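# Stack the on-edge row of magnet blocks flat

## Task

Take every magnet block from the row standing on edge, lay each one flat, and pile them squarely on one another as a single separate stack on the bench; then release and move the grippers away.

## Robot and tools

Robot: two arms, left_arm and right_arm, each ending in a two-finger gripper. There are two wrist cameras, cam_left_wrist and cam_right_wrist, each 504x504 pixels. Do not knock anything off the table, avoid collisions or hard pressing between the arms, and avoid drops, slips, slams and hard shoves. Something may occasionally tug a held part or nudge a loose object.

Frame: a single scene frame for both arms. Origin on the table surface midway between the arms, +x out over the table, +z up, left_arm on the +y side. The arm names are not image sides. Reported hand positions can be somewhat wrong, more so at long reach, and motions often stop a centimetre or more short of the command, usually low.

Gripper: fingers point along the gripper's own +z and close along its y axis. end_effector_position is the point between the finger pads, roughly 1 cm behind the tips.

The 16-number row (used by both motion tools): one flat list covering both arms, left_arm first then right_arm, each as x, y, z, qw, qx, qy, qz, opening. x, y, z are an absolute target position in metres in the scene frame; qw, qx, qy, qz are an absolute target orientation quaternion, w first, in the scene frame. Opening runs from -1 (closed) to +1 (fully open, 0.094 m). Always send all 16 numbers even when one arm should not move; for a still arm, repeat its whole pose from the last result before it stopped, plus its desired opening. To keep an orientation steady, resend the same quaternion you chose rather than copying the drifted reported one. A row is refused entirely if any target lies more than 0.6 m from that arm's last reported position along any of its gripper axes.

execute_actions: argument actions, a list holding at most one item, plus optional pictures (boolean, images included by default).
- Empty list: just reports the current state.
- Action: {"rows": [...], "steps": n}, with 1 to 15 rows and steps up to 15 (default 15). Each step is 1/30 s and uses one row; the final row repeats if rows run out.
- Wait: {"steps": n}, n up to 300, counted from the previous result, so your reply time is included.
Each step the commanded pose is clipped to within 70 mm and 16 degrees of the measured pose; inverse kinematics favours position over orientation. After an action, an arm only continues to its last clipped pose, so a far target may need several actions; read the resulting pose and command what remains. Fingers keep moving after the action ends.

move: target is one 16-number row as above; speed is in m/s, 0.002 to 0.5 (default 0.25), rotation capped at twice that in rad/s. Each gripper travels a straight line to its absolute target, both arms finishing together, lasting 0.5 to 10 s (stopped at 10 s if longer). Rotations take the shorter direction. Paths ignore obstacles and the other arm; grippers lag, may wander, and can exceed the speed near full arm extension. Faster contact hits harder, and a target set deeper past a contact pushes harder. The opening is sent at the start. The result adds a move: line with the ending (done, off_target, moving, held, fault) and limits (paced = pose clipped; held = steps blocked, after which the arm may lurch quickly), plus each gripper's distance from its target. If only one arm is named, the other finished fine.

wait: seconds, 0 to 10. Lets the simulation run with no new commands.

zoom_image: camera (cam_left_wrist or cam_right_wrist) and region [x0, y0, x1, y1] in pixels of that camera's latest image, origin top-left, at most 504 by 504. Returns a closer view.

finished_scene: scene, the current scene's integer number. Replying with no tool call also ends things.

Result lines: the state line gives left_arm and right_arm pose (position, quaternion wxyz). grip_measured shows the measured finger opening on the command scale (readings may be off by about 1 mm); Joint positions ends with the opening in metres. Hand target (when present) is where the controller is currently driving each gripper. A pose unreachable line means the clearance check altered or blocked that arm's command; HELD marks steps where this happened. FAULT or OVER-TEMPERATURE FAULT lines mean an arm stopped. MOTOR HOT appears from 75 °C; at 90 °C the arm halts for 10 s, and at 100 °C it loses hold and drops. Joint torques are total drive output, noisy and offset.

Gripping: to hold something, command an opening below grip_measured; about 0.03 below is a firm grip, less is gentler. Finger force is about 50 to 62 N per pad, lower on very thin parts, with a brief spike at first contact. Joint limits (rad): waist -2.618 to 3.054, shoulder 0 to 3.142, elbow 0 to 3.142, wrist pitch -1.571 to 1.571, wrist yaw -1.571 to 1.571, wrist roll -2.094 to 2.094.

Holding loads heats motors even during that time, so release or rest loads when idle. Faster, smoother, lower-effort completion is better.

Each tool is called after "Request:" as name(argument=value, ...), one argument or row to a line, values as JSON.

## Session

Request:
execute_actions(
  actions=[],
)

Scene clock: 0.00 s of 6200.00 s.
left_arm: end_effector_position=(+0.0994, -0.1539, +0.2975) grip_measured=+1.000 end_effector_quat_wxyz=(+0.378, +0.509, +0.748, -0.197) | right_arm: end_effector_position=(+0.3521, -0.2730, +0.1711) grip_measured=+1.000 end_effector_quat_wxyz=(+0.477, +0.051, +0.841, +0.249)
Joint positions: left_arm=[-1.542  1.371  1.458 -0.826 -0.331 -0.171  0.094] | right_arm=[-0.145  1.071  0.546  0.033 -0.471  0.302  0.094]
Joint velocities: left_arm=[-0.002 -0.007 -0.002 -0.051  0.007 -0.037  0.   ] | right_arm=[ 0.012 -0.012 -0.012 -0.007  0.007 -0.022  0.   ]
Joint torques (N m, as the arm reports them, + toward a larger angle): no reading
Hand target (left_arm): +0.101, -0.155, +0.312; +0.392, +0.499, +0.743, -0.210
Hand target (right_arm): +0.356, -0.273, +0.185; +0.494, +0.042, +0.832, +0.249

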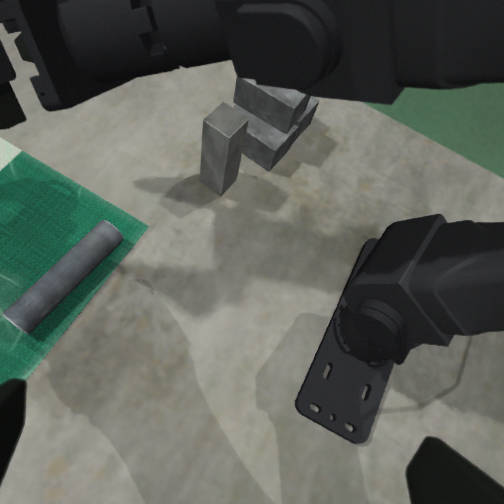

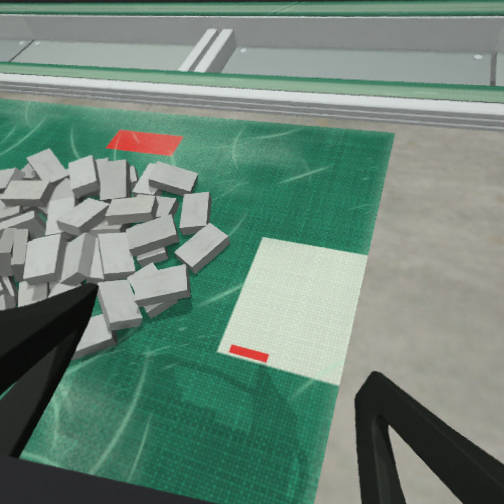

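Request:
move(
  target=[0.22,0.20,0.30,0.1736,0,0.9848,0,1,0.3521,-0.2730,0.1711,0.477,0.051,0.841,0.249,1],
  speed=0.3,
)

Scene clock: 9.50 s of 6200.00 s.
left_arm: end_effector_position=(+0.2161, +0.2016, +0.2896) grip_measured=+1.000 end_effector_quat_wxyz=(+0.220, +0.002, +0.976, -0.008) | right_arm: end_effector_position=(+0.3521, -0.2730, +0.1711) grip_measured=+1.000 end_effector_quat_wxyz=(+0.477, +0.051, +0.841, +0.249)
Joint positions: left_arm=[-0.205  1.096  1.547 -1.583 -0.058 -0.158  0.094] | right_arm=[-0.145  1.071  0.546  0.033 -0.471  0.302  0.094]
Joint velocities: left_arm=[ 0.012 -0.022  0.002  0.037  0.022  0.022  0.   ] | right_arm=[-0.012 -0.012 -0.012 -0.066 -0.022 -0.037  0.   ]
Joint torques (N m, as the arm reports them, + toward a larger angle): left_arm=[ 1.05 -0.36  8.34  0.91  0.01  0.07] | right_arm=[-0.05 -2.5   7.88  1.49 -0.13  0.  ]
Hand target (left_arm): +0.218, +0.202, +0.300; +0.235, +0.002, +0.972, -0.012
Hand target (right_arm): +0.352, -0.273, +0.171; +0.477, +0.051, +0.841, +0.249
Off the commanded pose (left_arm): 0.011 m, 5 deg.
Off the commanded pose (right_arm): 0.000 m, 0 deg.
joint sent to its limit (left arm) — the command would take joint 4 (wrist pitch) past its lower limit, so that joint was sent only as far as its limit.
After step 90, 3.77 s passed at rest.
move: off_target (left_arm)

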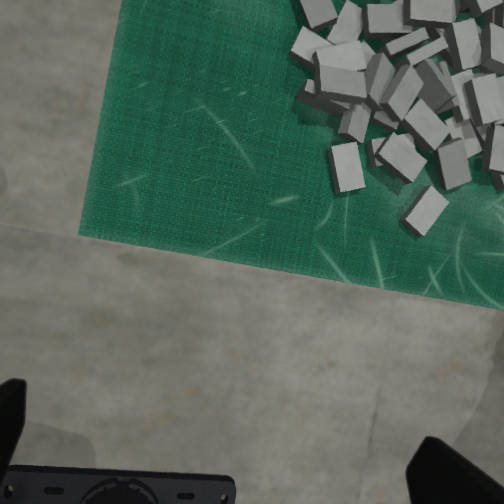

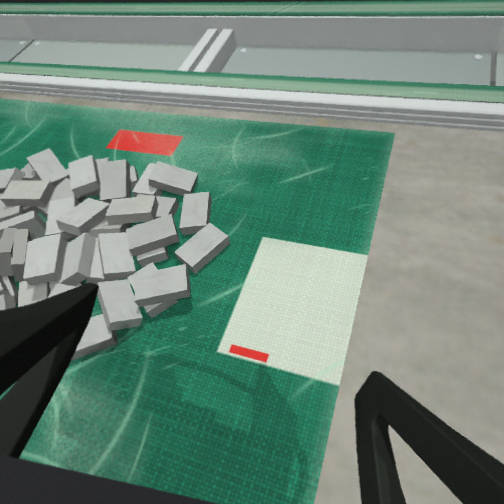

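Request:
move(
  target=[0.20,0.42,0.28,0.1604,-0.3769,0.9098,0.0664,1,0.25,-0.45,0.28,0.1604,0.3769,0.9098,-0.0664,1],
  speed=0.3,
)

Scene clock: 35.67 s of 6200.00 s.
left_arm: end_effector_position=(+0.1962, +0.4100, +0.2697) grip_measured=+1.000 end_effector_quat_wxyz=(+0.138, -0.371, +0.917, +0.047) | right_arm: end_effector_position=(+0.2489, -0.4441, +0.2738) grip_measured=+1.000 end_effector_quat_wxyz=(+0.151, +0.369, +0.915, -0.061)
Joint positions: left_arm=[ 0.794  1.377  1.678 -1.58   0.033  0.05   0.094] | right_arm=[-0.448  1.418  1.719 -1.565  0.114  0.342  0.094]
Joint velocities: left_arm=[-0.002 -0.002 -0.007 -0.037 -0.066 -0.051  0.   ] | right_arm=[-0.002  0.002 -0.007 -0.037  0.022 -0.037  0.   ]
Joint torques (N m, as the arm reports them, + toward a larger angle): left_arm=[ 0.92 -2.83  8.1   0.87 -0.08 -0.08] | right_arm=[-0.86 -3.11  9.18  0.62  0.15  0.07]
Hand target (left_arm): +0.198, +0.419, +0.279; +0.157, -0.378, +0.910, +0.061
Hand target (right_arm): +0.251, -0.449, +0.281; +0.160, +0.378, +0.910, -0.066
Off the commanded pose (left_arm): 0.015 m, 4 deg.
Off the commanded pose (right_arm): 0.009 m, 2 deg.
After step 90, 20.57 s passed at rest.
move: off_target (left_arm)

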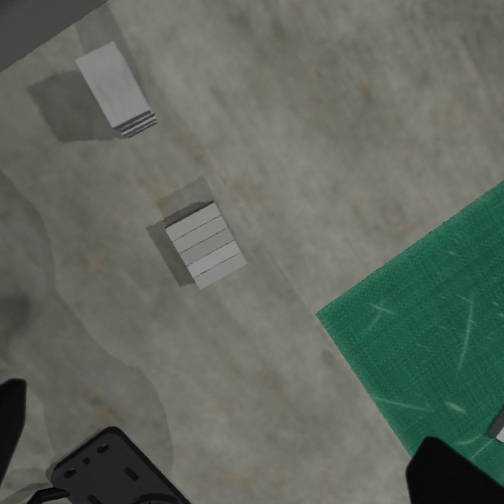

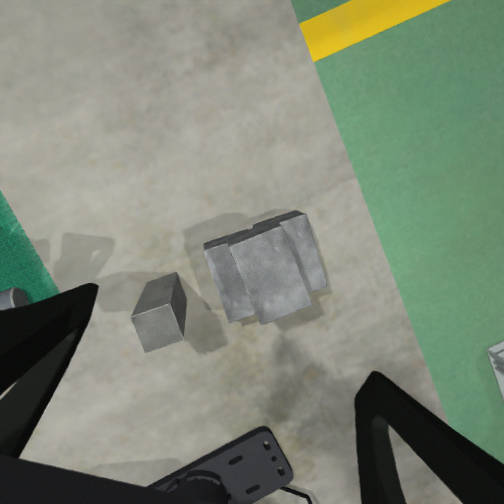

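Request:
move(
  target=[0.209,0.4175,0.10,0,0.055,0.9985,0,0.65,0.21,0.03,0.16,0.5,-0.5,0.5,0.5,1],
  speed=0.3,
)

Scene clock: 110.70 s of 6200.00 s.
left_arm: end_effector_position=(+0.2051, +0.4169, +0.1014) grip_measured=+0.652 end_effector_quat_wxyz=(-0.004, +0.047, +0.999, -0.005) | right_arm: end_effector_position=(+0.2062, +0.0190, +0.1514) grip_measured=+1.000 end_effector_quat_wxyz=(+0.491, -0.498, +0.517, +0.494)
Joint positions: left_arm=[ 0.766  1.575  1.204 -1.213 -0.     0.89   0.078] | right_arm=[ 0.641  1.717  0.421  1.248 -0.872 -0.016  0.094]
Joint velocities: left_arm=[ 0.007 -0.002 -0.017 -0.037 -0.051 -0.037 -0.   ] | right_arm=[-0.002  0.012 -0.007  0.066 -0.007  0.007  0.   ]
Joint torques (N m, as the arm reports them, + toward a larger angle): left_arm=[-1.12 -4.97  5.78  0.37 -0.04  0.05] | right_arm=[ 0.8  -4.46  7.44  1.6  -0.11  0.11]
Hand target (left_arm): +0.209, +0.418, +0.101; -0.001, +0.056, +0.998, +0.002
Hand target (right_arm): +0.207, +0.025, +0.161; +0.499, -0.501, +0.501, +0.499
Off the commanded pose (left_arm): 0.004 m, 1 deg.
Off the commanded pose (right_arm): 0.014 m, 2 deg.
After step 90, 67.07 s passed at rest.
move: off_target (right_arm)

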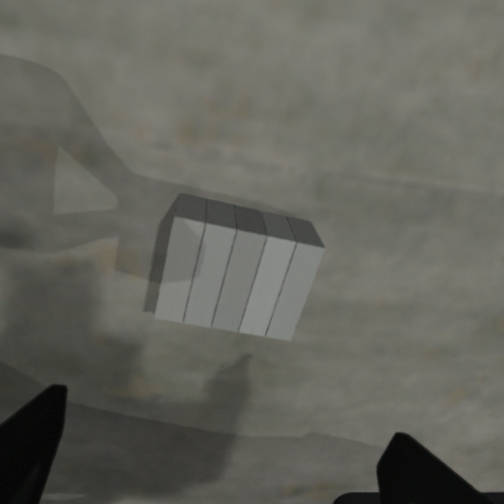

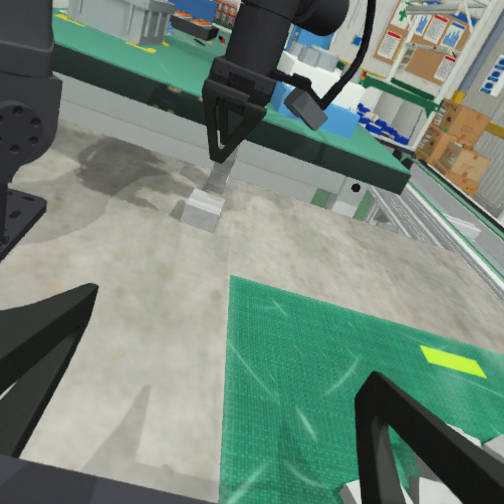

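Request:
move(
  target=[0.210,0.416,0.013,0,0.055,0.9985,0,0.6,0.21,0.03,0.16,0.5,-0.5,0.5,0.5,1],
  speed=0.08,
)

Scene clock: 118.30 s of 6200.00 s.
left_arm: end_effector_position=(+0.2046, +0.4164, +0.0133) grip_measured=+0.602 end_effector_quat_wxyz=(-0.005, +0.047, +0.999, -0.006) | right_arm: end_effector_position=(+0.2077, +0.0236, +0.1516) grip_measured=+1.000 end_effector_quat_wxyz=(+0.491, -0.499, +0.513, +0.496)
Joint positions: left_arm=[ 0.766  1.68   0.947 -0.853 -0.     0.89   0.075] | right_arm=[ 0.648  1.739  0.439  1.26  -0.873 -0.011  0.094]
Joint velocities: left_arm=[ 0.002 -0.007  0.002  0.095  0.037 -0.095  0.   ] | right_arm=[-0.002  0.007 -0.007  0.007 -0.007 -0.037  0.   ]
Joint torques (N m, as the arm reports them, + toward a larger angle): left_arm=[-1.54 -5.31  5.15  0.39 -0.03 -0.04] | right_arm=[ 0.73 -4.61  7.31  1.58  0.    0.11]
Hand target (left_arm): +0.210, +0.416, +0.013; +0.000, +0.055, +0.998, -0.000
Hand target (right_arm): +0.210, +0.030, +0.160; +0.500, -0.500, +0.500, +0.500
Off the commanded pose (left_arm): 0.005 m, 1 deg.
Off the commanded pose (right_arm): 0.011 m, 2 deg.
After step 90, 2.93 s passed at rest.
move: off_target (right_arm)

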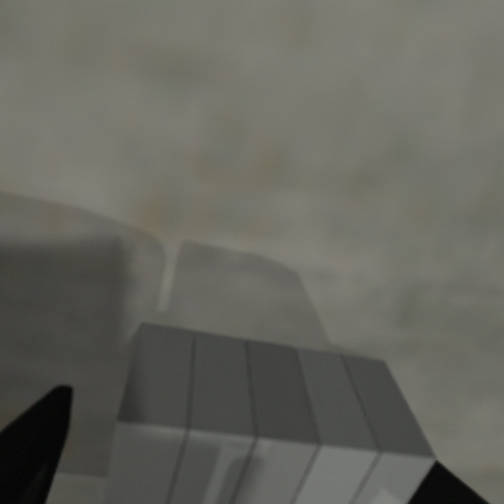

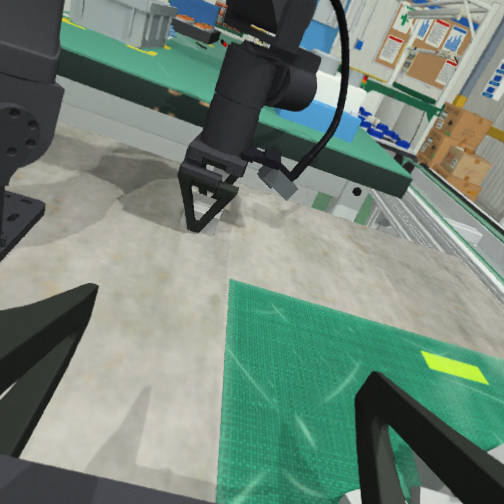

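Request:
execute_actions(
  actions=[],
)

Scene clock: 133.17 s of 6200.00 s.
left_arm: end_effector_position=(+0.2049, +0.4167, +0.0133) grip_measured=+0.602 end_effector_quat_wxyz=(-0.005, +0.047, +0.999, -0.005) | right_arm: end_effector_position=(+0.2077, +0.0236, +0.1516) grip_measured=+1.000 end_effector_quat_wxyz=(+0.491, -0.499, +0.513, +0.496)
Joint positions: left_arm=[ 0.766  1.68   0.947 -0.851 -0.     0.89   0.075] | right_arm=[ 0.648  1.739  0.439  1.26  -0.873 -0.011  0.094]
Joint velocities: left_arm=[-0.022 -0.007 -0.002  0.037 -0.037 -0.022  0.   ] | right_arm=[ 0.002  0.007 -0.022  0.022  0.007 -0.007  0.   ]
Joint torques (N m, as the arm reports them, + toward a larger angle): left_arm=[-1.41 -5.4   5.19  0.4   0.   -0.03] | right_arm=[ 0.77 -4.68  7.37  1.62 -0.01  0.1 ]
Hand target (left_arm): +0.210, +0.416, +0.013; +0.000, +0.055, +0.998, -0.000
Hand target (right_arm): +0.210, +0.030, +0.160; +0.500, -0.500, +0.500, +0.500
Off the commanded pose (left_arm): 0.005 m, 1 deg.
Off the commanded pose (right_arm): 0.011 m, 2 deg.
Steps of this call (steps 1 to 90: nothing new was sent; then 11.87 s passed at rest). Readings (end_effector_position):
1: left_arm (+0.2047, +0.4165, +0.0133) | right_arm (+0.2077, +0.0236, +0.1516)
2: left_arm (+0.2047, +0.4165, +0.0133) | right_arm (+0.2077, +0.0236, +0.1516)
4: left_arm (+0.2047, +0.4165, +0.0133) | right_arm (+0.2077, +0.0236, +0.1516)
8: left_arm (+0.2048, +0.4166, +0.0133) | right_arm (+0.2077, +0.0236, +0.1516)
90: the state above

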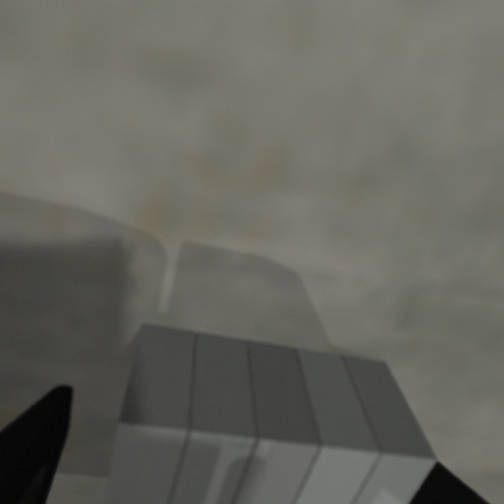

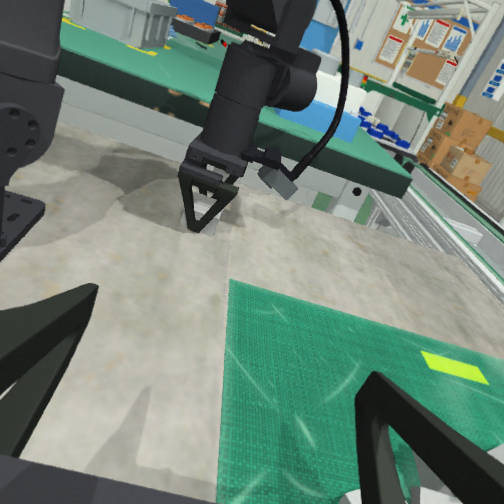

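Request:
execute_actions(
  actions=[
    {"rows": [[0.210,0.416,0.013,0,0.055,0.9985,0,0.5, 0.21,0.03,0.16,0.5,-0.5,0.5,0.5,1],[0.210,0.416,0.013,0,0.055,0.9985,0,0.42, 0.21,0.03,0.16,0.5,-0.5,0.5,0.5,1],[0.210,0.416,0.013,0,0.055,0.9985,0,0.36, 0.21,0.03,0.16,0.5,-0.5,0.5,0.5,1],[0.210,0.416,0.013,0,0.055,0.9985,0,0.32, 0.21,0.03,0.16,0.5,-0.5,0.5,0.5,1],[0.210,0.416,0.013,0,0.055,0.9985,0,0.30, 0.21,0.03,0.16,0.5,-0.5,0.5,0.5,1],[0.210,0.416,0.013,0,0.055,0.9985,0,0.28, 0.21,0.03,0.16,0.5,-0.5,0.5,0.5,1],[0.210,0.416,0.013,0,0.055,0.9985,0,0.26, 0.21,0.03,0.16,0.5,-0.5,0.5,0.5,1],[0.210,0.416,0.013,0,0.055,0.9985,0,0.25, 0.21,0.03,0.16,0.5,-0.5,0.5,0.5,1],[0.210,0.416,0.013,0,0.055,0.9985,0,0.24, 0.21,0.03,0.16,0.5,-0.5,0.5,0.5,1],[0.210,0.416,0.013,0,0.055,0.9985,0,0.23, 0.21,0.03,0.16,0.5,-0.5,0.5,0.5,1],[0.210,0.416,0.013,0,0.055,0.9985,0,0.22, 0.21,0.03,0.16,0.5,-0.5,0.5,0.5,1],[0.210,0.416,0.013,0,0.055,0.9985,0,0.21, 0.21,0.03,0.16,0.5,-0.5,0.5,0.5,1],[0.210,0.416,0.013,0,0.055,0.9985,0,0.20, 0.21,0.03,0.16,0.5,-0.5,0.5,0.5,1]], "steps": 15},
  ],
  pictures=false,
)

Scene clock: 148.13 s of 6200.00 s.
left_arm: end_effector_position=(+0.2056, +0.4158, +0.0133) grip_measured=+0.202 end_effector_quat_wxyz=(-0.005, +0.050, +0.999, -0.005) | right_arm: end_effector_position=(+0.2077, +0.0236, +0.1518) grip_measured=+1.000 end_effector_quat_wxyz=(+0.491, -0.499, +0.513, +0.496)
Joint positions: left_arm=[ 0.762  1.68   0.947 -0.852 -0.     0.89   0.056] | right_arm=[ 0.648  1.739  0.439  1.26  -0.873 -0.011  0.094]
Joint velocities: left_arm=[ 0.007 -0.002 -0.002 -0.051 -0.022 -0.095 -0.001] | right_arm=[ 0.012 -0.002 -0.002 -0.051 -0.051 -0.051  0.   ]
Joint torques (N m, as the arm reports them, + toward a larger angle): left_arm=[-1.07 -5.56  5.11  0.36  0.01 -0.01] | right_arm=[ 0.74 -4.63  7.38  1.61 -0.02  0.11]
Hand target (left_arm): +0.210, +0.416, +0.013; -0.000, +0.055, +0.998, -0.000
Hand target (right_arm): +0.210, +0.030, +0.160; +0.500, -0.500, +0.500, +0.500
Off the commanded pose (left_arm): 0.004 m, 1 deg.
Off the commanded pose (right_arm): 0.011 m, 2 deg.
Steps of this call (steps 1 to 90: nothing new was sent; then 11.47 s passed at rest; steps 91 to 105: all 15 steps of this action). Readings (end_effector_position):
91: left_arm (+0.2049, +0.4167, +0.0133) | right_arm (+0.2077, +0.0236, +0.1517)
92: left_arm (+0.2049, +0.4167, +0.0133) | right_arm (+0.2077, +0.0236, +0.1517)
94: left_arm (+0.2049, +0.4167, +0.0133) | right_arm (+0.2077, +0.0236, +0.1517)
98: left_arm (+0.2049, +0.4166, +0.0133) | right_arm (+0.2077, +0.0236, +0.1518)
105: the state above

Request:
execute_actions(
  actions=[
    {"rows": [[0.210,0.416,0.013,0,0.055,0.9985,0,0.19, 0.21,0.03,0.16,0.5,-0.5,0.5,0.5,1],[0.210,0.416,0.013,0,0.055,0.9985,0,0.18, 0.21,0.03,0.16,0.5,-0.5,0.5,0.5,1],[0.210,0.416,0.013,0,0.055,0.9985,0,0.17, 0.21,0.03,0.16,0.5,-0.5,0.5,0.5,1],[0.210,0.416,0.013,0,0.055,0.9985,0,0.16, 0.21,0.03,0.16,0.5,-0.5,0.5,0.5,1]], "steps": 10},
  ],
  pictures=true,
)

Scene clock: 152.67 s of 6200.00 s.
left_arm: end_effector_position=(+0.2054, +0.4156, +0.0133) grip_measured=+0.162 end_effector_quat_wxyz=(-0.005, +0.050, +0.999, -0.006) | right_arm: end_effector_position=(+0.2077, +0.0236, +0.1518) grip_measured=+1.000 end_effector_quat_wxyz=(+0.491, -0.499, +0.513, +0.496)
Joint positions: left_arm=[ 0.762  1.68   0.947 -0.853  0.     0.89   0.055] | right_arm=[ 0.648  1.739  0.439  1.26  -0.873 -0.011  0.094]
Joint velocities: left_arm=[-0.012 -0.017 -0.002 -0.007 -0.007 -0.007 -0.003] | right_arm=[-0.022 -0.012 -0.012 -0.051 -0.007 -0.007  0.   ]
Joint torques (N m, as the arm reports them, + toward a larger angle): left_arm=[-1.1  -5.48  5.13  0.4   0.01 -0.03] | right_arm=[ 0.7  -4.71  7.38  1.61  0.    0.11]
Hand target (left_arm): +0.210, +0.416, +0.013; +0.000, +0.055, +0.998, -0.000
Hand target (right_arm): +0.210, +0.030, +0.160; +0.500, -0.500, +0.500, +0.500
Off the commanded pose (left_arm): 0.005 m, 1 deg.
Off the commanded pose (right_arm): 0.011 m, 2 deg.
Steps of this call (steps 1 to 90: nothing new was sent; then 1.20 s passed at rest; steps 91 to 100: all 10 steps of this action). Readings (end_effector_position):
91: left_arm (+0.2056, +0.4158, +0.0133) | right_arm (+0.2077, +0.0236, +0.1518)
92: left_arm (+0.2055, +0.4157, +0.0133) | right_arm (+0.2077, +0.0236, +0.1518)
94: left_arm (+0.2055, +0.4157, +0.0133) | right_arm (+0.2077, +0.0236, +0.1518)
98: left_arm (+0.2054, +0.4156, +0.0133) | right_arm (+0.2077, +0.0236, +0.1518)
100: the state above

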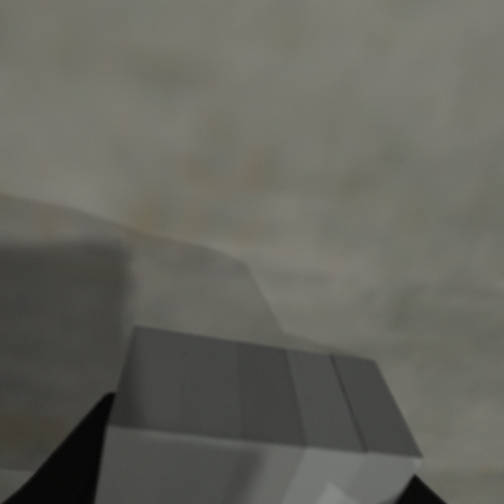

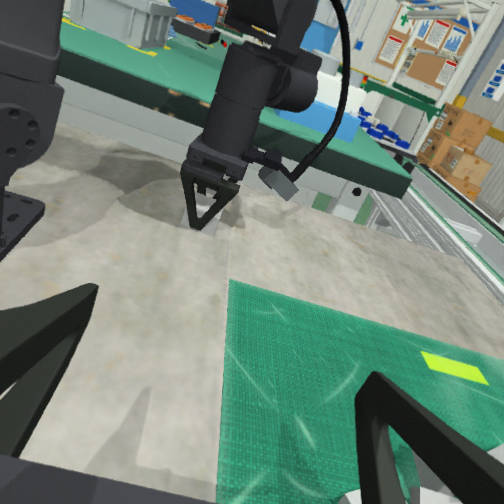

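Request:
execute_actions(
  actions=[
    {"rows": [[0.210,0.416,0.013,0,0.055,0.9985,0,0.15, 0.21,0.03,0.16,0.5,-0.5,0.5,0.5,1],[0.210,0.416,0.013,0,0.055,0.9985,0,0.14, 0.21,0.03,0.16,0.5,-0.5,0.5,0.5,1],[0.210,0.416,0.013,0,0.055,0.9985,0,0.13, 0.21,0.03,0.16,0.5,-0.5,0.5,0.5,1],[0.210,0.416,0.013,0,0.055,0.9985,0,0.12, 0.21,0.03,0.16,0.5,-0.5,0.5,0.5,1],[0.210,0.416,0.013,0,0.055,0.9985,0,0.11, 0.21,0.03,0.16,0.5,-0.5,0.5,0.5,1],[0.210,0.416,0.013,0,0.055,0.9985,0,0.10, 0.21,0.03,0.16,0.5,-0.5,0.5,0.5,1]], "steps": 12},
  ],
  pictures=false,
)

Scene clock: 157.77 s of 6200.00 s.
left_arm: end_effector_position=(+0.2054, +0.4156, +0.0133) grip_measured=+0.133 end_effector_quat_wxyz=(-0.005, +0.050, +0.999, -0.006) | right_arm: end_effector_position=(+0.2077, +0.0236, +0.1518) grip_measured=+1.000 end_effector_quat_wxyz=(+0.491, -0.499, +0.513, +0.496)
Joint positions: left_arm=[ 0.762  1.68   0.947 -0.853  0.     0.89   0.053] | right_arm=[ 0.648  1.739  0.439  1.26  -0.873 -0.011  0.094]
Joint velocities: left_arm=[-0.022  0.012  0.007  0.007  0.007  0.022  0.   ] | right_arm=[-0.002  0.002  0.007 -0.066  0.081  0.007  0.   ]
Joint torques (N m, as the arm reports them, + toward a larger angle): left_arm=[-1.14 -5.61  5.22  0.4   0.   -0.04] | right_arm=[ 0.7  -4.59  7.39  1.61  0.03  0.1 ]
Hand target (left_arm): +0.210, +0.416, +0.013; +0.000, +0.055, +0.998, +0.000
Hand target (right_arm): +0.210, +0.030, +0.160; +0.500, -0.500, +0.500, +0.500
Off the commanded pose (left_arm): 0.005 m, 1 deg.
Off the commanded pose (right_arm): 0.011 m, 2 deg.
Steps of this call (steps 1 to 90: nothing new was sent; then 1.70 s passed at rest; steps 91 to 102: all 12 steps of this action). Readings (end_effector_position):
91: left_arm (+0.2054, +0.4156, +0.0133) | right_arm (+0.2077, +0.0236, +0.1518)
92: left_arm (+0.2054, +0.4156, +0.0133) | right_arm (+0.2077, +0.0236, +0.1518)
94: left_arm (+0.2054, +0.4156, +0.0133) | right_arm (+0.2077, +0.0236, +0.1518)
98: left_arm (+0.2054, +0.4156, +0.0133) | right_arm (+0.2077, +0.0236, +0.1518)
102: the state above

Request:
move(
  target=[0.208,0.416,0.040,0,0.055,0.9985,0,0.10, 0.21,0.03,0.16,0.5,-0.5,0.5,0.5,1],
  speed=0.08,
)

Scene clock: 163.50 s of 6200.00 s.
left_arm: end_effector_position=(+0.1975, +0.4075, +0.0208) grip_measured=+0.133 end_effector_quat_wxyz=(-0.020, +0.049, +0.998, -0.023) | right_arm: end_effector_position=(+0.2077, +0.0236, +0.1518) grip_measured=+1.000 end_effector_quat_wxyz=(+0.491, -0.499, +0.513, +0.496)
Joint positions: left_arm=[ 0.762  1.668  0.965 -0.929  0.     0.89   0.053] | right_arm=[ 0.648  1.739  0.439  1.26  -0.873 -0.011  0.094]
Joint velocities: left_arm=[ 0.012  0.022 -0.002 -0.022 -0.022  0.051  0.   ] | right_arm=[ 0.002  0.002 -0.007 -0.037  0.022  0.037  0.   ]
Joint torques (N m, as the arm reports them, + toward a larger angle): left_arm=[-0.61 -8.67  8.72 -0.03  0.01  0.02] | right_arm=[ 0.67 -4.6   7.35  1.6   0.01  0.09]
Hand target (left_arm): +0.208, +0.416, +0.040; +0.000, +0.055, +0.998, -0.000
Hand target (right_arm): +0.210, +0.030, +0.160; +0.500, -0.500, +0.500, +0.500
Off the commanded pose (left_arm): 0.023 m, 4 deg.
Off the commanded pose (right_arm): 0.011 m, 2 deg.
After step 90, 1.90 s passed at rest.
move: off_target (left_arm, right_arm)

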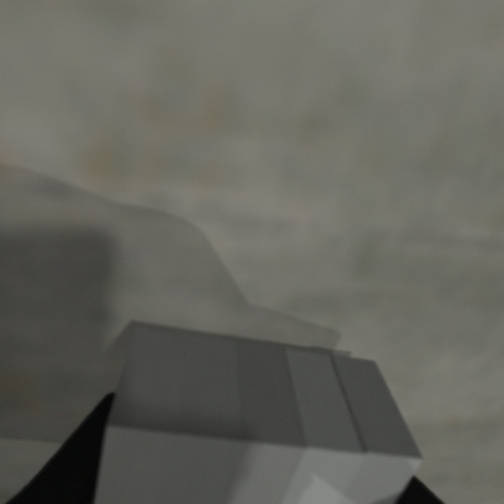

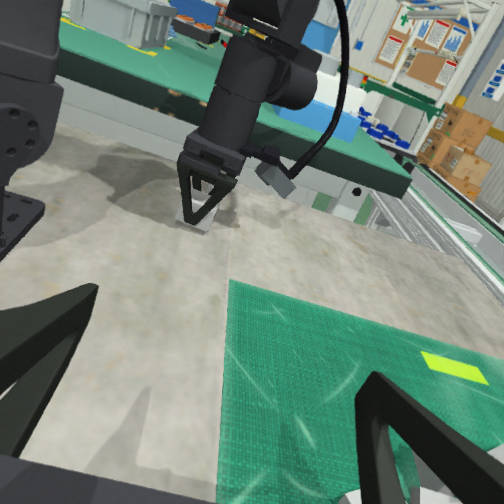

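Request:
move(
  target=[0.212,0.420,0.055,0,0.3948,0.9188,0,0.10, 0.21,0.03,0.16,0.5,-0.5,0.5,0.5,1],
  speed=0.15,
)

Scene clock: 168.97 s of 6200.00 s.
left_arm: end_effector_position=(+0.2017, +0.4134, +0.0350) grip_measured=+0.133 end_effector_quat_wxyz=(-0.014, +0.387, +0.921, -0.026) | right_arm: end_effector_position=(+0.2077, +0.0236, +0.1518) grip_measured=+1.000 end_effector_quat_wxyz=(+0.491, -0.499, +0.513, +0.496)
Joint positions: left_arm=[ 0.762  1.668  1.027 -0.989 -0.006  1.587  0.053] | right_arm=[ 0.648  1.739  0.439  1.26  -0.873 -0.011  0.094]
Joint velocities: left_arm=[-0.007  0.012 -0.007 -0.051  0.007  0.022 -0.   ] | right_arm=[-0.007  0.007 -0.017  0.007  0.022  0.022  0.   ]
Joint torques (N m, as the arm reports them, + toward a larger angle): left_arm=[-0.57 -8.7   8.87 -0.07  0.08  0.02] | right_arm=[ 0.73 -4.62  7.4   1.6  -0.01  0.11]
Hand target (left_arm): +0.211, +0.420, +0.054; +0.000, +0.395, +0.919, +0.000
Hand target (right_arm): +0.210, +0.030, +0.160; +0.500, -0.500, +0.500, +0.500
Off the commanded pose (left_arm): 0.023 m, 4 deg.
Off the commanded pose (right_arm): 0.011 m, 2 deg.
move: off_target (left_arm, right_arm)

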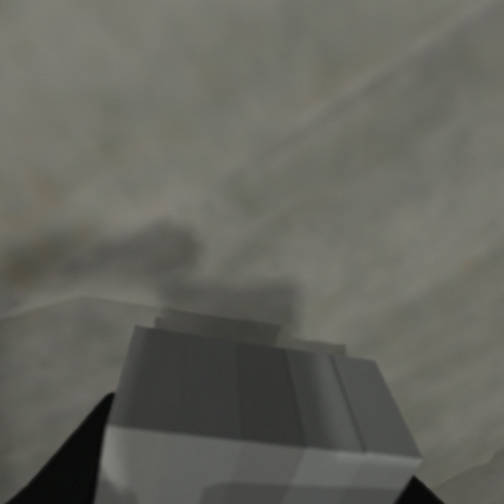

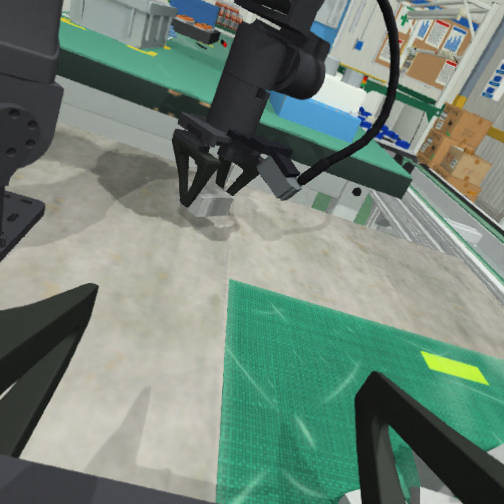

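Request:
move(
  target=[0.207,0.418,0.011,0,0.3948,0.9188,0,0.10, 0.21,0.03,0.16,0.5,-0.5,0.5,0.5,1],
  speed=0.05,
)

Scene clock: 176.57 s of 6200.00 s.
left_arm: end_effector_position=(+0.1988, +0.4105, +0.0139) grip_measured=+0.133 end_effector_quat_wxyz=(-0.013, +0.391, +0.920, -0.023) | right_arm: end_effector_position=(+0.2077, +0.0236, +0.1518) grip_measured=+1.000 end_effector_quat_wxyz=(+0.491, -0.499, +0.513, +0.496)
Joint positions: left_arm=[ 0.762  1.683  0.952 -0.892 -0.006  1.594  0.053] | right_arm=[ 0.648  1.739  0.439  1.26  -0.873 -0.011  0.094]
Joint velocities: left_arm=[-0.007 -0.007  0.002  0.051 -0.007  0.037  0.   ] | right_arm=[-0.022 -0.012 -0.017  0.007 -0.066  0.007  0.   ]
Joint torques (N m, as the arm reports them, + toward a larger angle): left_arm=[ 0.17 -5.69  4.17  0.76  0.08  0.05] | right_arm=[ 0.71 -4.64  7.37  1.61  0.    0.11]
Hand target (left_arm): +0.207, +0.418, +0.012; -0.000, +0.394, +0.919, -0.000
Hand target (right_arm): +0.210, +0.030, +0.160; +0.500, -0.500, +0.500, +0.500
Off the commanded pose (left_arm): 0.012 m, 3 deg.
Off the commanded pose (right_arm): 0.011 m, 2 deg.
After step 90, 3.77 s passed at rest.
move: off_target (left_arm, right_arm)

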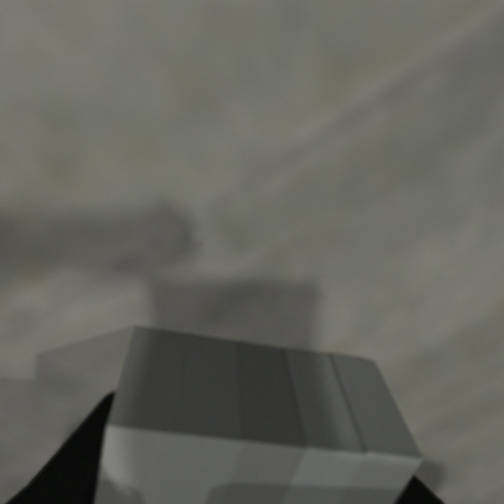

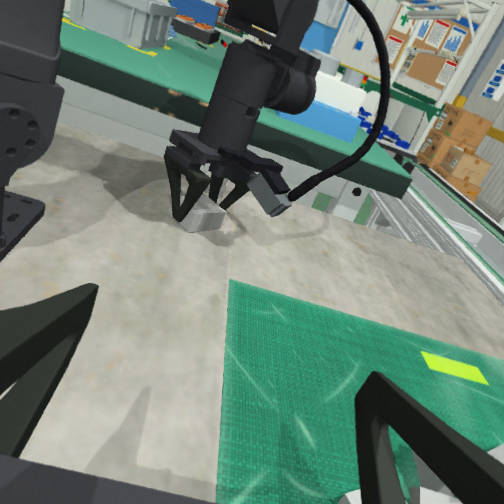

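Request:
execute_actions(
  actions=[
    {"rows": [[0.207,0.418,0.011,0,0.3948,0.9188,0,0.115, 0.21,0.03,0.16,0.5,-0.5,0.5,0.5,1],[0.207,0.418,0.011,0,0.3948,0.9188,0,0.125, 0.21,0.03,0.16,0.5,-0.5,0.5,0.5,1],[0.207,0.418,0.011,0,0.3948,0.9188,0,0.135, 0.21,0.03,0.16,0.5,-0.5,0.5,0.5,1],[0.207,0.418,0.011,0,0.3948,0.9188,0,0.145, 0.21,0.03,0.16,0.5,-0.5,0.5,0.5,1],[0.207,0.418,0.011,0,0.3948,0.9188,0,0.16, 0.21,0.03,0.16,0.5,-0.5,0.5,0.5,1],[0.207,0.418,0.011,0,0.3948,0.9188,0,0.18, 0.21,0.03,0.16,0.5,-0.5,0.5,0.5,1],[0.207,0.418,0.011,0,0.3948,0.9188,0,0.22, 0.21,0.03,0.16,0.5,-0.5,0.5,0.5,1],[0.207,0.418,0.011,0,0.3948,0.9188,0,0.28, 0.21,0.03,0.16,0.5,-0.5,0.5,0.5,1],[0.207,0.418,0.011,0,0.3948,0.9188,0,0.36, 0.21,0.03,0.16,0.5,-0.5,0.5,0.5,1],[0.207,0.418,0.011,0,0.3948,0.9188,0,0.45, 0.21,0.03,0.16,0.5,-0.5,0.5,0.5,1],[0.207,0.418,0.011,0,0.3948,0.9188,0,0.55, 0.21,0.03,0.16,0.5,-0.5,0.5,0.5,1]], "steps": 15},
  ],
  pictures=true,
)

Scene clock: 188.50 s of 6200.00 s.
left_arm: end_effector_position=(+0.1990, +0.4107, +0.0121) grip_measured=+0.547 end_effector_quat_wxyz=(-0.012, +0.392, +0.920, -0.021) | right_arm: end_effector_position=(+0.2077, +0.0236, +0.1518) grip_measured=+1.000 end_effector_quat_wxyz=(+0.491, -0.499, +0.513, +0.496)
Joint positions: left_arm=[ 0.762  1.683  0.944 -0.88  -0.006  1.597  0.073] | right_arm=[ 0.648  1.739  0.439  1.26  -0.873 -0.011  0.094]
Joint velocities: left_arm=[-0.007  0.007 -0.022  0.037 -0.007 -0.037  0.001] | right_arm=[ 0.007 -0.017  0.002 -0.051 -0.007 -0.022  0.   ]
Joint torques (N m, as the arm reports them, + toward a larger angle): left_arm=[ 0.23 -5.63  4.79  0.65  0.05  0.04] | right_arm=[ 0.8  -4.61  7.32  1.59  0.    0.11]
Hand target (left_arm): +0.207, +0.418, +0.011; +0.000, +0.395, +0.919, -0.000
Hand target (right_arm): +0.210, +0.030, +0.160; +0.500, -0.500, +0.500, +0.500
Off the commanded pose (left_arm): 0.011 m, 3 deg.
Off the commanded pose (right_arm): 0.011 m, 2 deg.
Steps of this call (steps 1 to 90: nothing new was sent; then 8.43 s passed at rest; steps 91 to 105: all 15 steps of this action). Readings (end_effector_position):
91: left_arm (+0.1988, +0.4105, +0.0139) | right_arm (+0.2077, +0.0236, +0.1518)
92: left_arm (+0.1988, +0.4105, +0.0139) | right_arm (+0.2077, +0.0236, +0.1518)
94: left_arm (+0.1988, +0.4105, +0.0139) | right_arm (+0.2077, +0.0236, +0.1518)
98: left_arm (+0.1991, +0.4108, +0.0121) | right_arm (+0.2077, +0.0236, +0.1518)
105: the state above

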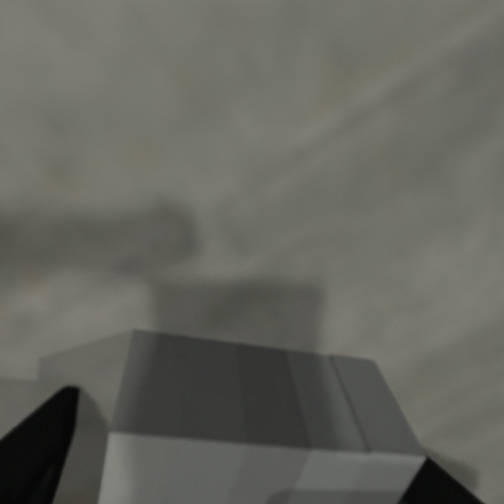

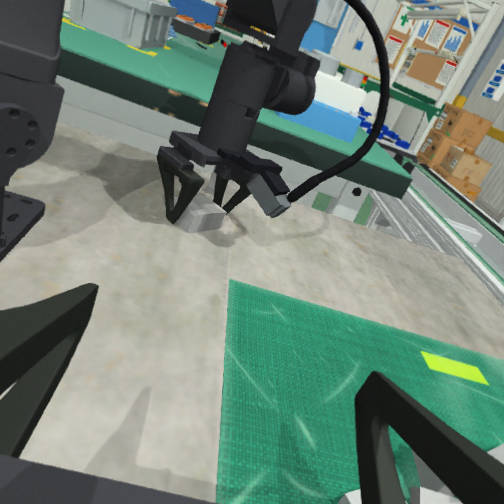

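Request:
execute_actions(
  actions=[
    {"rows": [[0.207,0.418,0.013,0,0.3948,0.9188,0,0.42, 0.21,0.03,0.16,0.5,-0.5,0.5,0.5,1],[0.207,0.418,0.013,0,0.3948,0.9188,0,0.32, 0.21,0.03,0.16,0.5,-0.5,0.5,0.5,1],[0.207,0.418,0.013,0,0.3948,0.9188,0,0.25, 0.21,0.03,0.16,0.5,-0.5,0.5,0.5,1],[0.207,0.418,0.013,0,0.3948,0.9188,0,0.21, 0.21,0.03,0.16,0.5,-0.5,0.5,0.5,1],[0.207,0.418,0.013,0,0.3948,0.9188,0,0.19, 0.21,0.03,0.16,0.5,-0.5,0.5,0.5,1],[0.207,0.418,0.013,0,0.3948,0.9188,0,0.17, 0.21,0.03,0.16,0.5,-0.5,0.5,0.5,1],[0.207,0.418,0.013,0,0.3948,0.9188,0,0.16, 0.21,0.03,0.16,0.5,-0.5,0.5,0.5,1],[0.207,0.418,0.013,0,0.3948,0.9188,0,0.15, 0.21,0.03,0.16,0.5,-0.5,0.5,0.5,1],[0.207,0.418,0.013,0,0.3948,0.9188,0,0.14, 0.21,0.03,0.16,0.5,-0.5,0.5,0.5,1],[0.207,0.418,0.013,0,0.3948,0.9188,0,0.13, 0.21,0.03,0.16,0.5,-0.5,0.5,0.5,1],[0.207,0.418,0.013,0,0.3948,0.9188,0,0.12, 0.21,0.03,0.16,0.5,-0.5,0.5,0.5,1],[0.207,0.418,0.013,0,0.3948,0.9188,0,0.11, 0.21,0.03,0.16,0.5,-0.5,0.5,0.5,1],[0.207,0.418,0.013,0,0.3948,0.9188,0,0.10, 0.21,0.03,0.16,0.5,-0.5,0.5,0.5,1]], "steps": 15},
  ],
  pictures=true,
)

Scene clock: 276.40 s of 6200.00 s.
left_arm: end_effector_position=(+0.2016, +0.4133, +0.0120) grip_measured=+0.136 end_effector_quat_wxyz=(-0.009, +0.393, +0.919, -0.014) | right_arm: end_effector_position=(+0.2077, +0.0236, +0.1518) grip_measured=+1.000 end_effector_quat_wxyz=(+0.491, -0.499, +0.513, +0.496)
Joint positions: left_arm=[ 0.762  1.683  0.944 -0.865 -0.006  1.598  0.053] | right_arm=[ 0.648  1.739  0.439  1.26  -0.873 -0.011  0.094]
Joint velocities: left_arm=[-0.012  0.012 -0.007  0.066 -0.037 -0.022  0.001] | right_arm=[-0.017  0.007  0.002 -0.022  0.007 -0.066  0.   ]
Joint torques (N m, as the arm reports them, + toward a larger angle): left_arm=[ 0.12 -5.97  5.16  0.45  0.07  0.01] | right_arm=[ 0.68 -4.7   7.37  1.59  0.    0.13]
Hand target (left_arm): +0.207, +0.418, +0.013; +0.000, +0.395, +0.919, -0.000
Hand target (right_arm): +0.210, +0.030, +0.160; +0.500, -0.500, +0.500, +0.500
Off the commanded pose (left_arm): 0.007 m, 2 deg.
Off the commanded pose (right_arm): 0.011 m, 2 deg.
Steps of this call (steps 1 to 90: nothing new was sent; then 84.40 s passed at rest; steps 91 to 105: all 15 steps of this action). Readings (end_effector_position):
91: left_arm (+0.1999, +0.4116, +0.0121) | right_arm (+0.2077, +0.0236, +0.1518)
92: left_arm (+0.2011, +0.4128, +0.0120) | right_arm (+0.2077, +0.0236, +0.1518)
94: left_arm (+0.2017, +0.4135, +0.0120) | right_arm (+0.2077, +0.0236, +0.1518)
98: left_arm (+0.2016, +0.4133, +0.0120) | right_arm (+0.2077, +0.0236, +0.1518)
105: the state above

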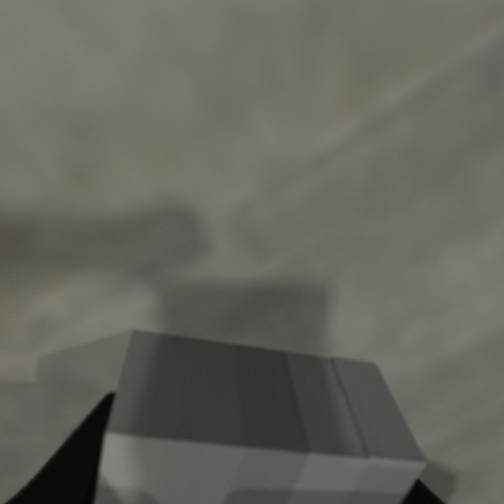

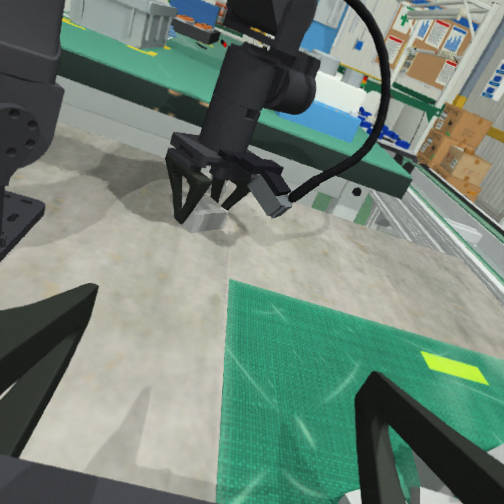

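Request:
move(
  target=[0.215,0.42,0.075,0,0.3948,0.9188,0,0.10, 0.21,0.03,0.16,0.5,-0.5,0.5,0.5,1],
  speed=0.15,
)

Request:
move(
  target=[0.362,0.346,0.065,0,0.5878,0.809,0,0.10, 0.21,0.03,0.16,0.5,-0.5,0.5,0.5,1],
  speed=0.2,
)

Scene clock: 280.97 s of 6200.00 s.
left_arm: end_effector_position=(+0.2058, +0.4177, +0.0579) grip_measured=+0.136 end_effector_quat_wxyz=(-0.012, +0.392, +0.920, -0.021) | right_arm: end_effector_position=(+0.2077, +0.0236, +0.1518) grip_measured=+1.000 end_effector_quat_wxyz=(+0.491, -0.499, +0.513, +0.496)
Joint positions: left_arm=[ 0.762  1.648  1.102 -1.073 -0.007  1.596  0.053] | right_arm=[ 0.648  1.739  0.439  1.26  -0.873 -0.011  0.094]
Joint velocities: left_arm=[ 0.012 -0.022 -0.002 -0.066  0.022  0.037 -0.001] | right_arm=[-0.007  0.002 -0.002  0.037  0.022 -0.066  0.   ]
Joint torques (N m, as the arm reports them, + toward a larger angle): left_arm=[-1.32 -8.27  8.54 -0.02  0.05 -0.09] | right_arm=[ 0.78 -4.61  7.33  1.61 -0.01  0.11]
Hand target (left_arm): +0.214, +0.420, +0.075; +0.000, +0.395, +0.919, -0.000
Hand target (right_arm): +0.210, +0.030, +0.160; +0.500, -0.500, +0.500, +0.500
Off the commanded pose (left_arm): 0.020 m, 3 deg.
Off the commanded pose (right_arm): 0.011 m, 2 deg.
After step 90, 0.50 s passed at rest.
move: off_target (left_arm, right_arm)

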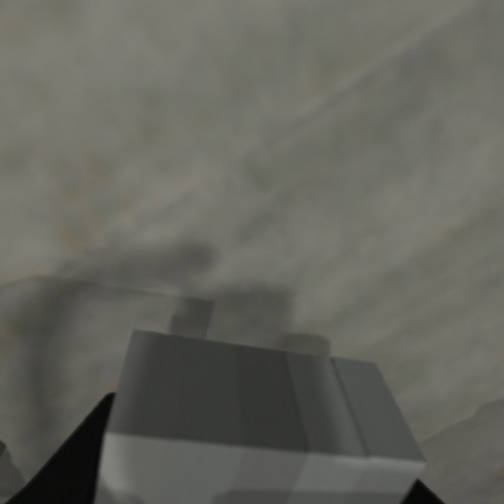

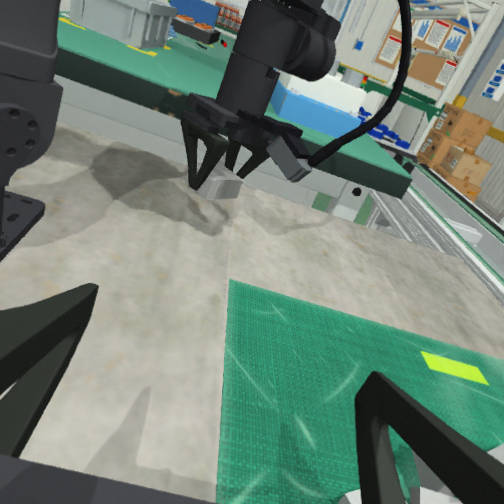

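Scene clock: 282.67 s of 6200.00 s.
left_arm: end_effector_position=(+0.3527, +0.3460, +0.0476) grip_measured=+0.136 end_effector_quat_wxyz=(-0.016, +0.583, +0.812, -0.011) | right_arm: end_effector_position=(+0.2077, +0.0236, +0.1518) grip_measured=+1.000 end_effector_quat_wxyz=(+0.491, -0.499, +0.513, +0.496)
Joint positions: left_arm=[ 0.308  1.965  1.458 -1.1   -0.013  1.582  0.053] | right_arm=[ 0.648  1.739  0.439  1.26  -0.873 -0.011  0.094]
Joint velocities: left_arm=[-0.022  0.017 -0.007 -0.037 -0.007  0.022  0.   ] | right_arm=[-0.002 -0.012  0.017 -0.007 -0.007 -0.051  0.   ]
Joint torques (N m, as the arm reports them, + toward a larger angle): left_arm=[-0.44 -9.92  9.17 -0.02  0.06  0.04] | right_arm=[ 0.78 -4.6   7.29  1.6  -0.02  0.12]
Hand target (left_arm): +0.362, +0.346, +0.064; -0.001, +0.587, +0.809, +0.004
Hand target (right_arm): +0.210, +0.030, +0.160; +0.500, -0.500, +0.500, +0.500
Off the commanded pose (left_arm): 0.020 m, 2 deg.
Off the commanded pose (right_arm): 0.011 m, 2 deg.
move: off_target (left_arm, right_arm)

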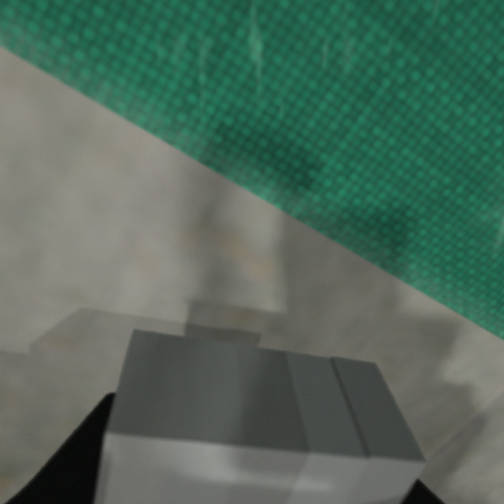

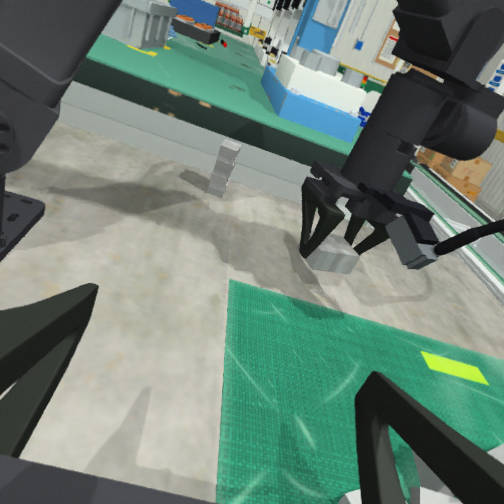

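Request:
move(
  target=[0.364,0.348,0.011,0.008,0.5878,0.809,0.01,0.10, 0.21,0.03,0.16,0.5,-0.5,0.5,0.5,1],
  speed=0.06,
)

Scene clock: 291.03 s of 6200.00 s.
left_arm: end_effector_position=(+0.3523, +0.3457, +0.0117) grip_measured=+0.135 end_effector_quat_wxyz=(-0.014, +0.586, +0.810, -0.009) | right_arm: end_effector_position=(+0.2077, +0.0236, +0.1518) grip_measured=+1.000 end_effector_quat_wxyz=(+0.491, -0.499, +0.513, +0.496)
Joint positions: left_arm=[ 0.308  2.004  1.364 -0.962 -0.012  1.591  0.053] | right_arm=[ 0.648  1.739  0.439  1.26  -0.873 -0.011  0.094]
Joint velocities: left_arm=[-0.012 -0.002  0.002  0.022  0.066  0.022 -0.   ] | right_arm=[-0.002 -0.007 -0.002  0.037 -0.007 -0.037  0.   ]
Joint torques (N m, as the arm reports them, + toward a larger angle): left_arm=[ 0.15 -8.99  4.45  0.76  0.14 -0.02] | right_arm=[ 0.81 -4.66  7.33  1.57  0.    0.13]
Hand target (left_arm): +0.364, +0.348, +0.011; +0.008, +0.588, +0.809, +0.009
Hand target (right_arm): +0.210, +0.030, +0.160; +0.500, -0.500, +0.500, +0.500
Off the commanded pose (left_arm): 0.012 m, 3 deg.
Off the commanded pose (right_arm): 0.011 m, 2 deg.
After step 90, 4.50 s passed at rest.
move: off_target (left_arm, right_arm)

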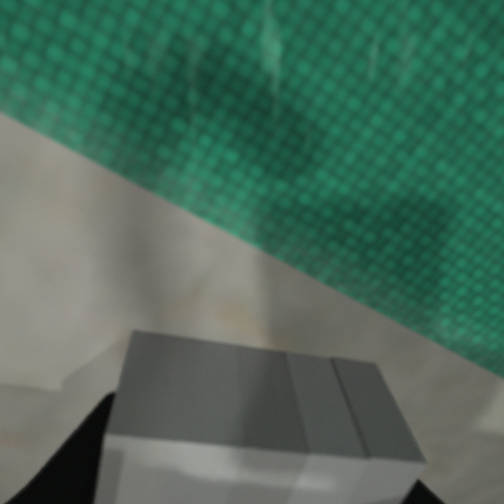

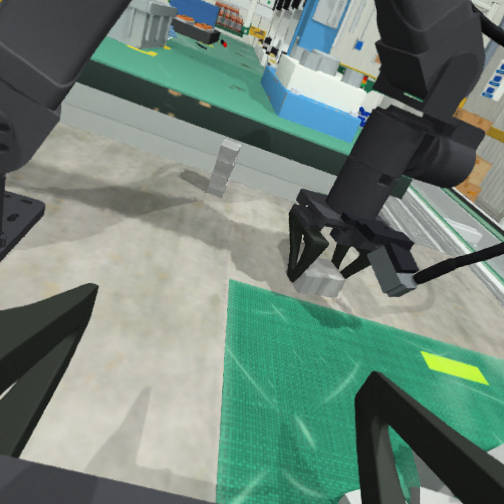

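Request:
execute_actions(
  actions=[
    {"rows": [[0.362,0.348,0.012,0,0.5878,0.809,0,0.115, 0.21,0.03,0.16,0.5,-0.5,0.5,0.5,1],[0.362,0.348,0.012,0,0.5878,0.809,0,0.125, 0.21,0.03,0.16,0.5,-0.5,0.5,0.5,1],[0.362,0.348,0.012,0,0.5878,0.809,0,0.135, 0.21,0.03,0.16,0.5,-0.5,0.5,0.5,1],[0.362,0.348,0.012,0,0.5878,0.809,0,0.145, 0.21,0.03,0.16,0.5,-0.5,0.5,0.5,1],[0.362,0.348,0.012,0,0.5878,0.809,0,0.16, 0.21,0.03,0.16,0.5,-0.5,0.5,0.5,1],[0.362,0.348,0.012,0,0.5878,0.809,0,0.18, 0.21,0.03,0.16,0.5,-0.5,0.5,0.5,1],[0.362,0.348,0.012,0,0.5878,0.809,0,0.21, 0.21,0.03,0.16,0.5,-0.5,0.5,0.5,1],[0.362,0.348,0.012,0,0.5878,0.809,0,0.25, 0.21,0.03,0.16,0.5,-0.5,0.5,0.5,1],[0.362,0.348,0.012,0,0.5878,0.809,0,0.30, 0.21,0.03,0.16,0.5,-0.5,0.5,0.5,1],[0.362,0.348,0.012,0,0.5878,0.809,0,0.36, 0.21,0.03,0.16,0.5,-0.5,0.5,0.5,1],[0.362,0.348,0.012,0,0.5878,0.809,0,0.42, 0.21,0.03,0.16,0.5,-0.5,0.5,0.5,1]], "steps": 15},
  ],
  pictures=true,
)

Scene clock: 307.87 s of 6200.00 s.
left_arm: end_effector_position=(+0.3486, +0.3444, +0.0119) grip_measured=+0.417 end_effector_quat_wxyz=(-0.018, +0.587, +0.809, -0.016) | right_arm: end_effector_position=(+0.2077, +0.0236, +0.1518) grip_measured=+1.000 end_effector_quat_wxyz=(+0.491, -0.499, +0.513, +0.496)
Joint positions: left_arm=[ 0.308  2.004  1.364 -0.978 -0.012  1.593  0.067] | right_arm=[ 0.648  1.739  0.439  1.26  -0.873 -0.011  0.094]
Joint velocities: left_arm=[ 0.002  0.007  0.002  0.022  0.037 -0.022  0.   ] | right_arm=[ 0.002  0.002 -0.002 -0.037  0.007  0.007  0.   ]
Joint torques (N m, as the arm reports them, + toward a larger angle): left_arm=[ 0.19 -7.88  6.4   0.56  0.09  0.02] | right_arm=[ 0.81 -4.64  7.39  1.61 -0.02  0.1 ]
Hand target (left_arm): +0.362, +0.348, +0.012; -0.000, +0.588, +0.809, -0.000
Hand target (right_arm): +0.210, +0.030, +0.160; +0.500, -0.500, +0.500, +0.500
Off the commanded pose (left_arm): 0.014 m, 3 deg.
Off the commanded pose (right_arm): 0.011 m, 2 deg.
Steps of this call (steps 1 to 90: nothing new was sent; then 13.33 s passed at rest; steps 91 to 105: all 15 steps of this action). Readings (end_effector_position):
91: left_arm (+0.3522, +0.3456, +0.0117) | right_arm (+0.2077, +0.0236, +0.1518)
92: left_arm (+0.3522, +0.3456, +0.0117) | right_arm (+0.2077, +0.0236, +0.1518)
94: left_arm (+0.3522, +0.3456, +0.0117) | right_arm (+0.2077, +0.0236, +0.1518)
98: left_arm (+0.3517, +0.3455, +0.0118) | right_arm (+0.2077, +0.0236, +0.1518)
105: the state above

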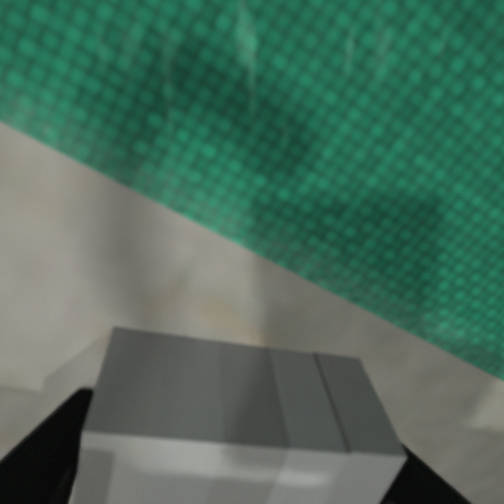

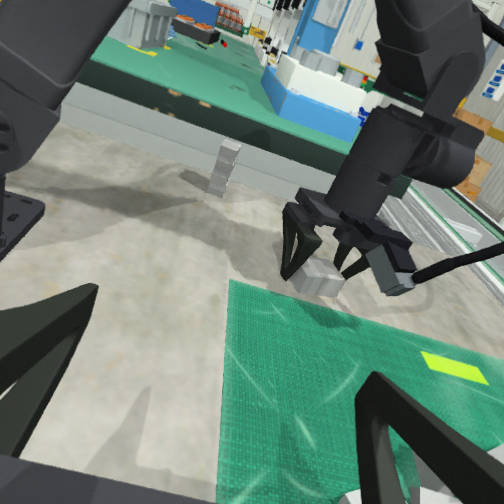

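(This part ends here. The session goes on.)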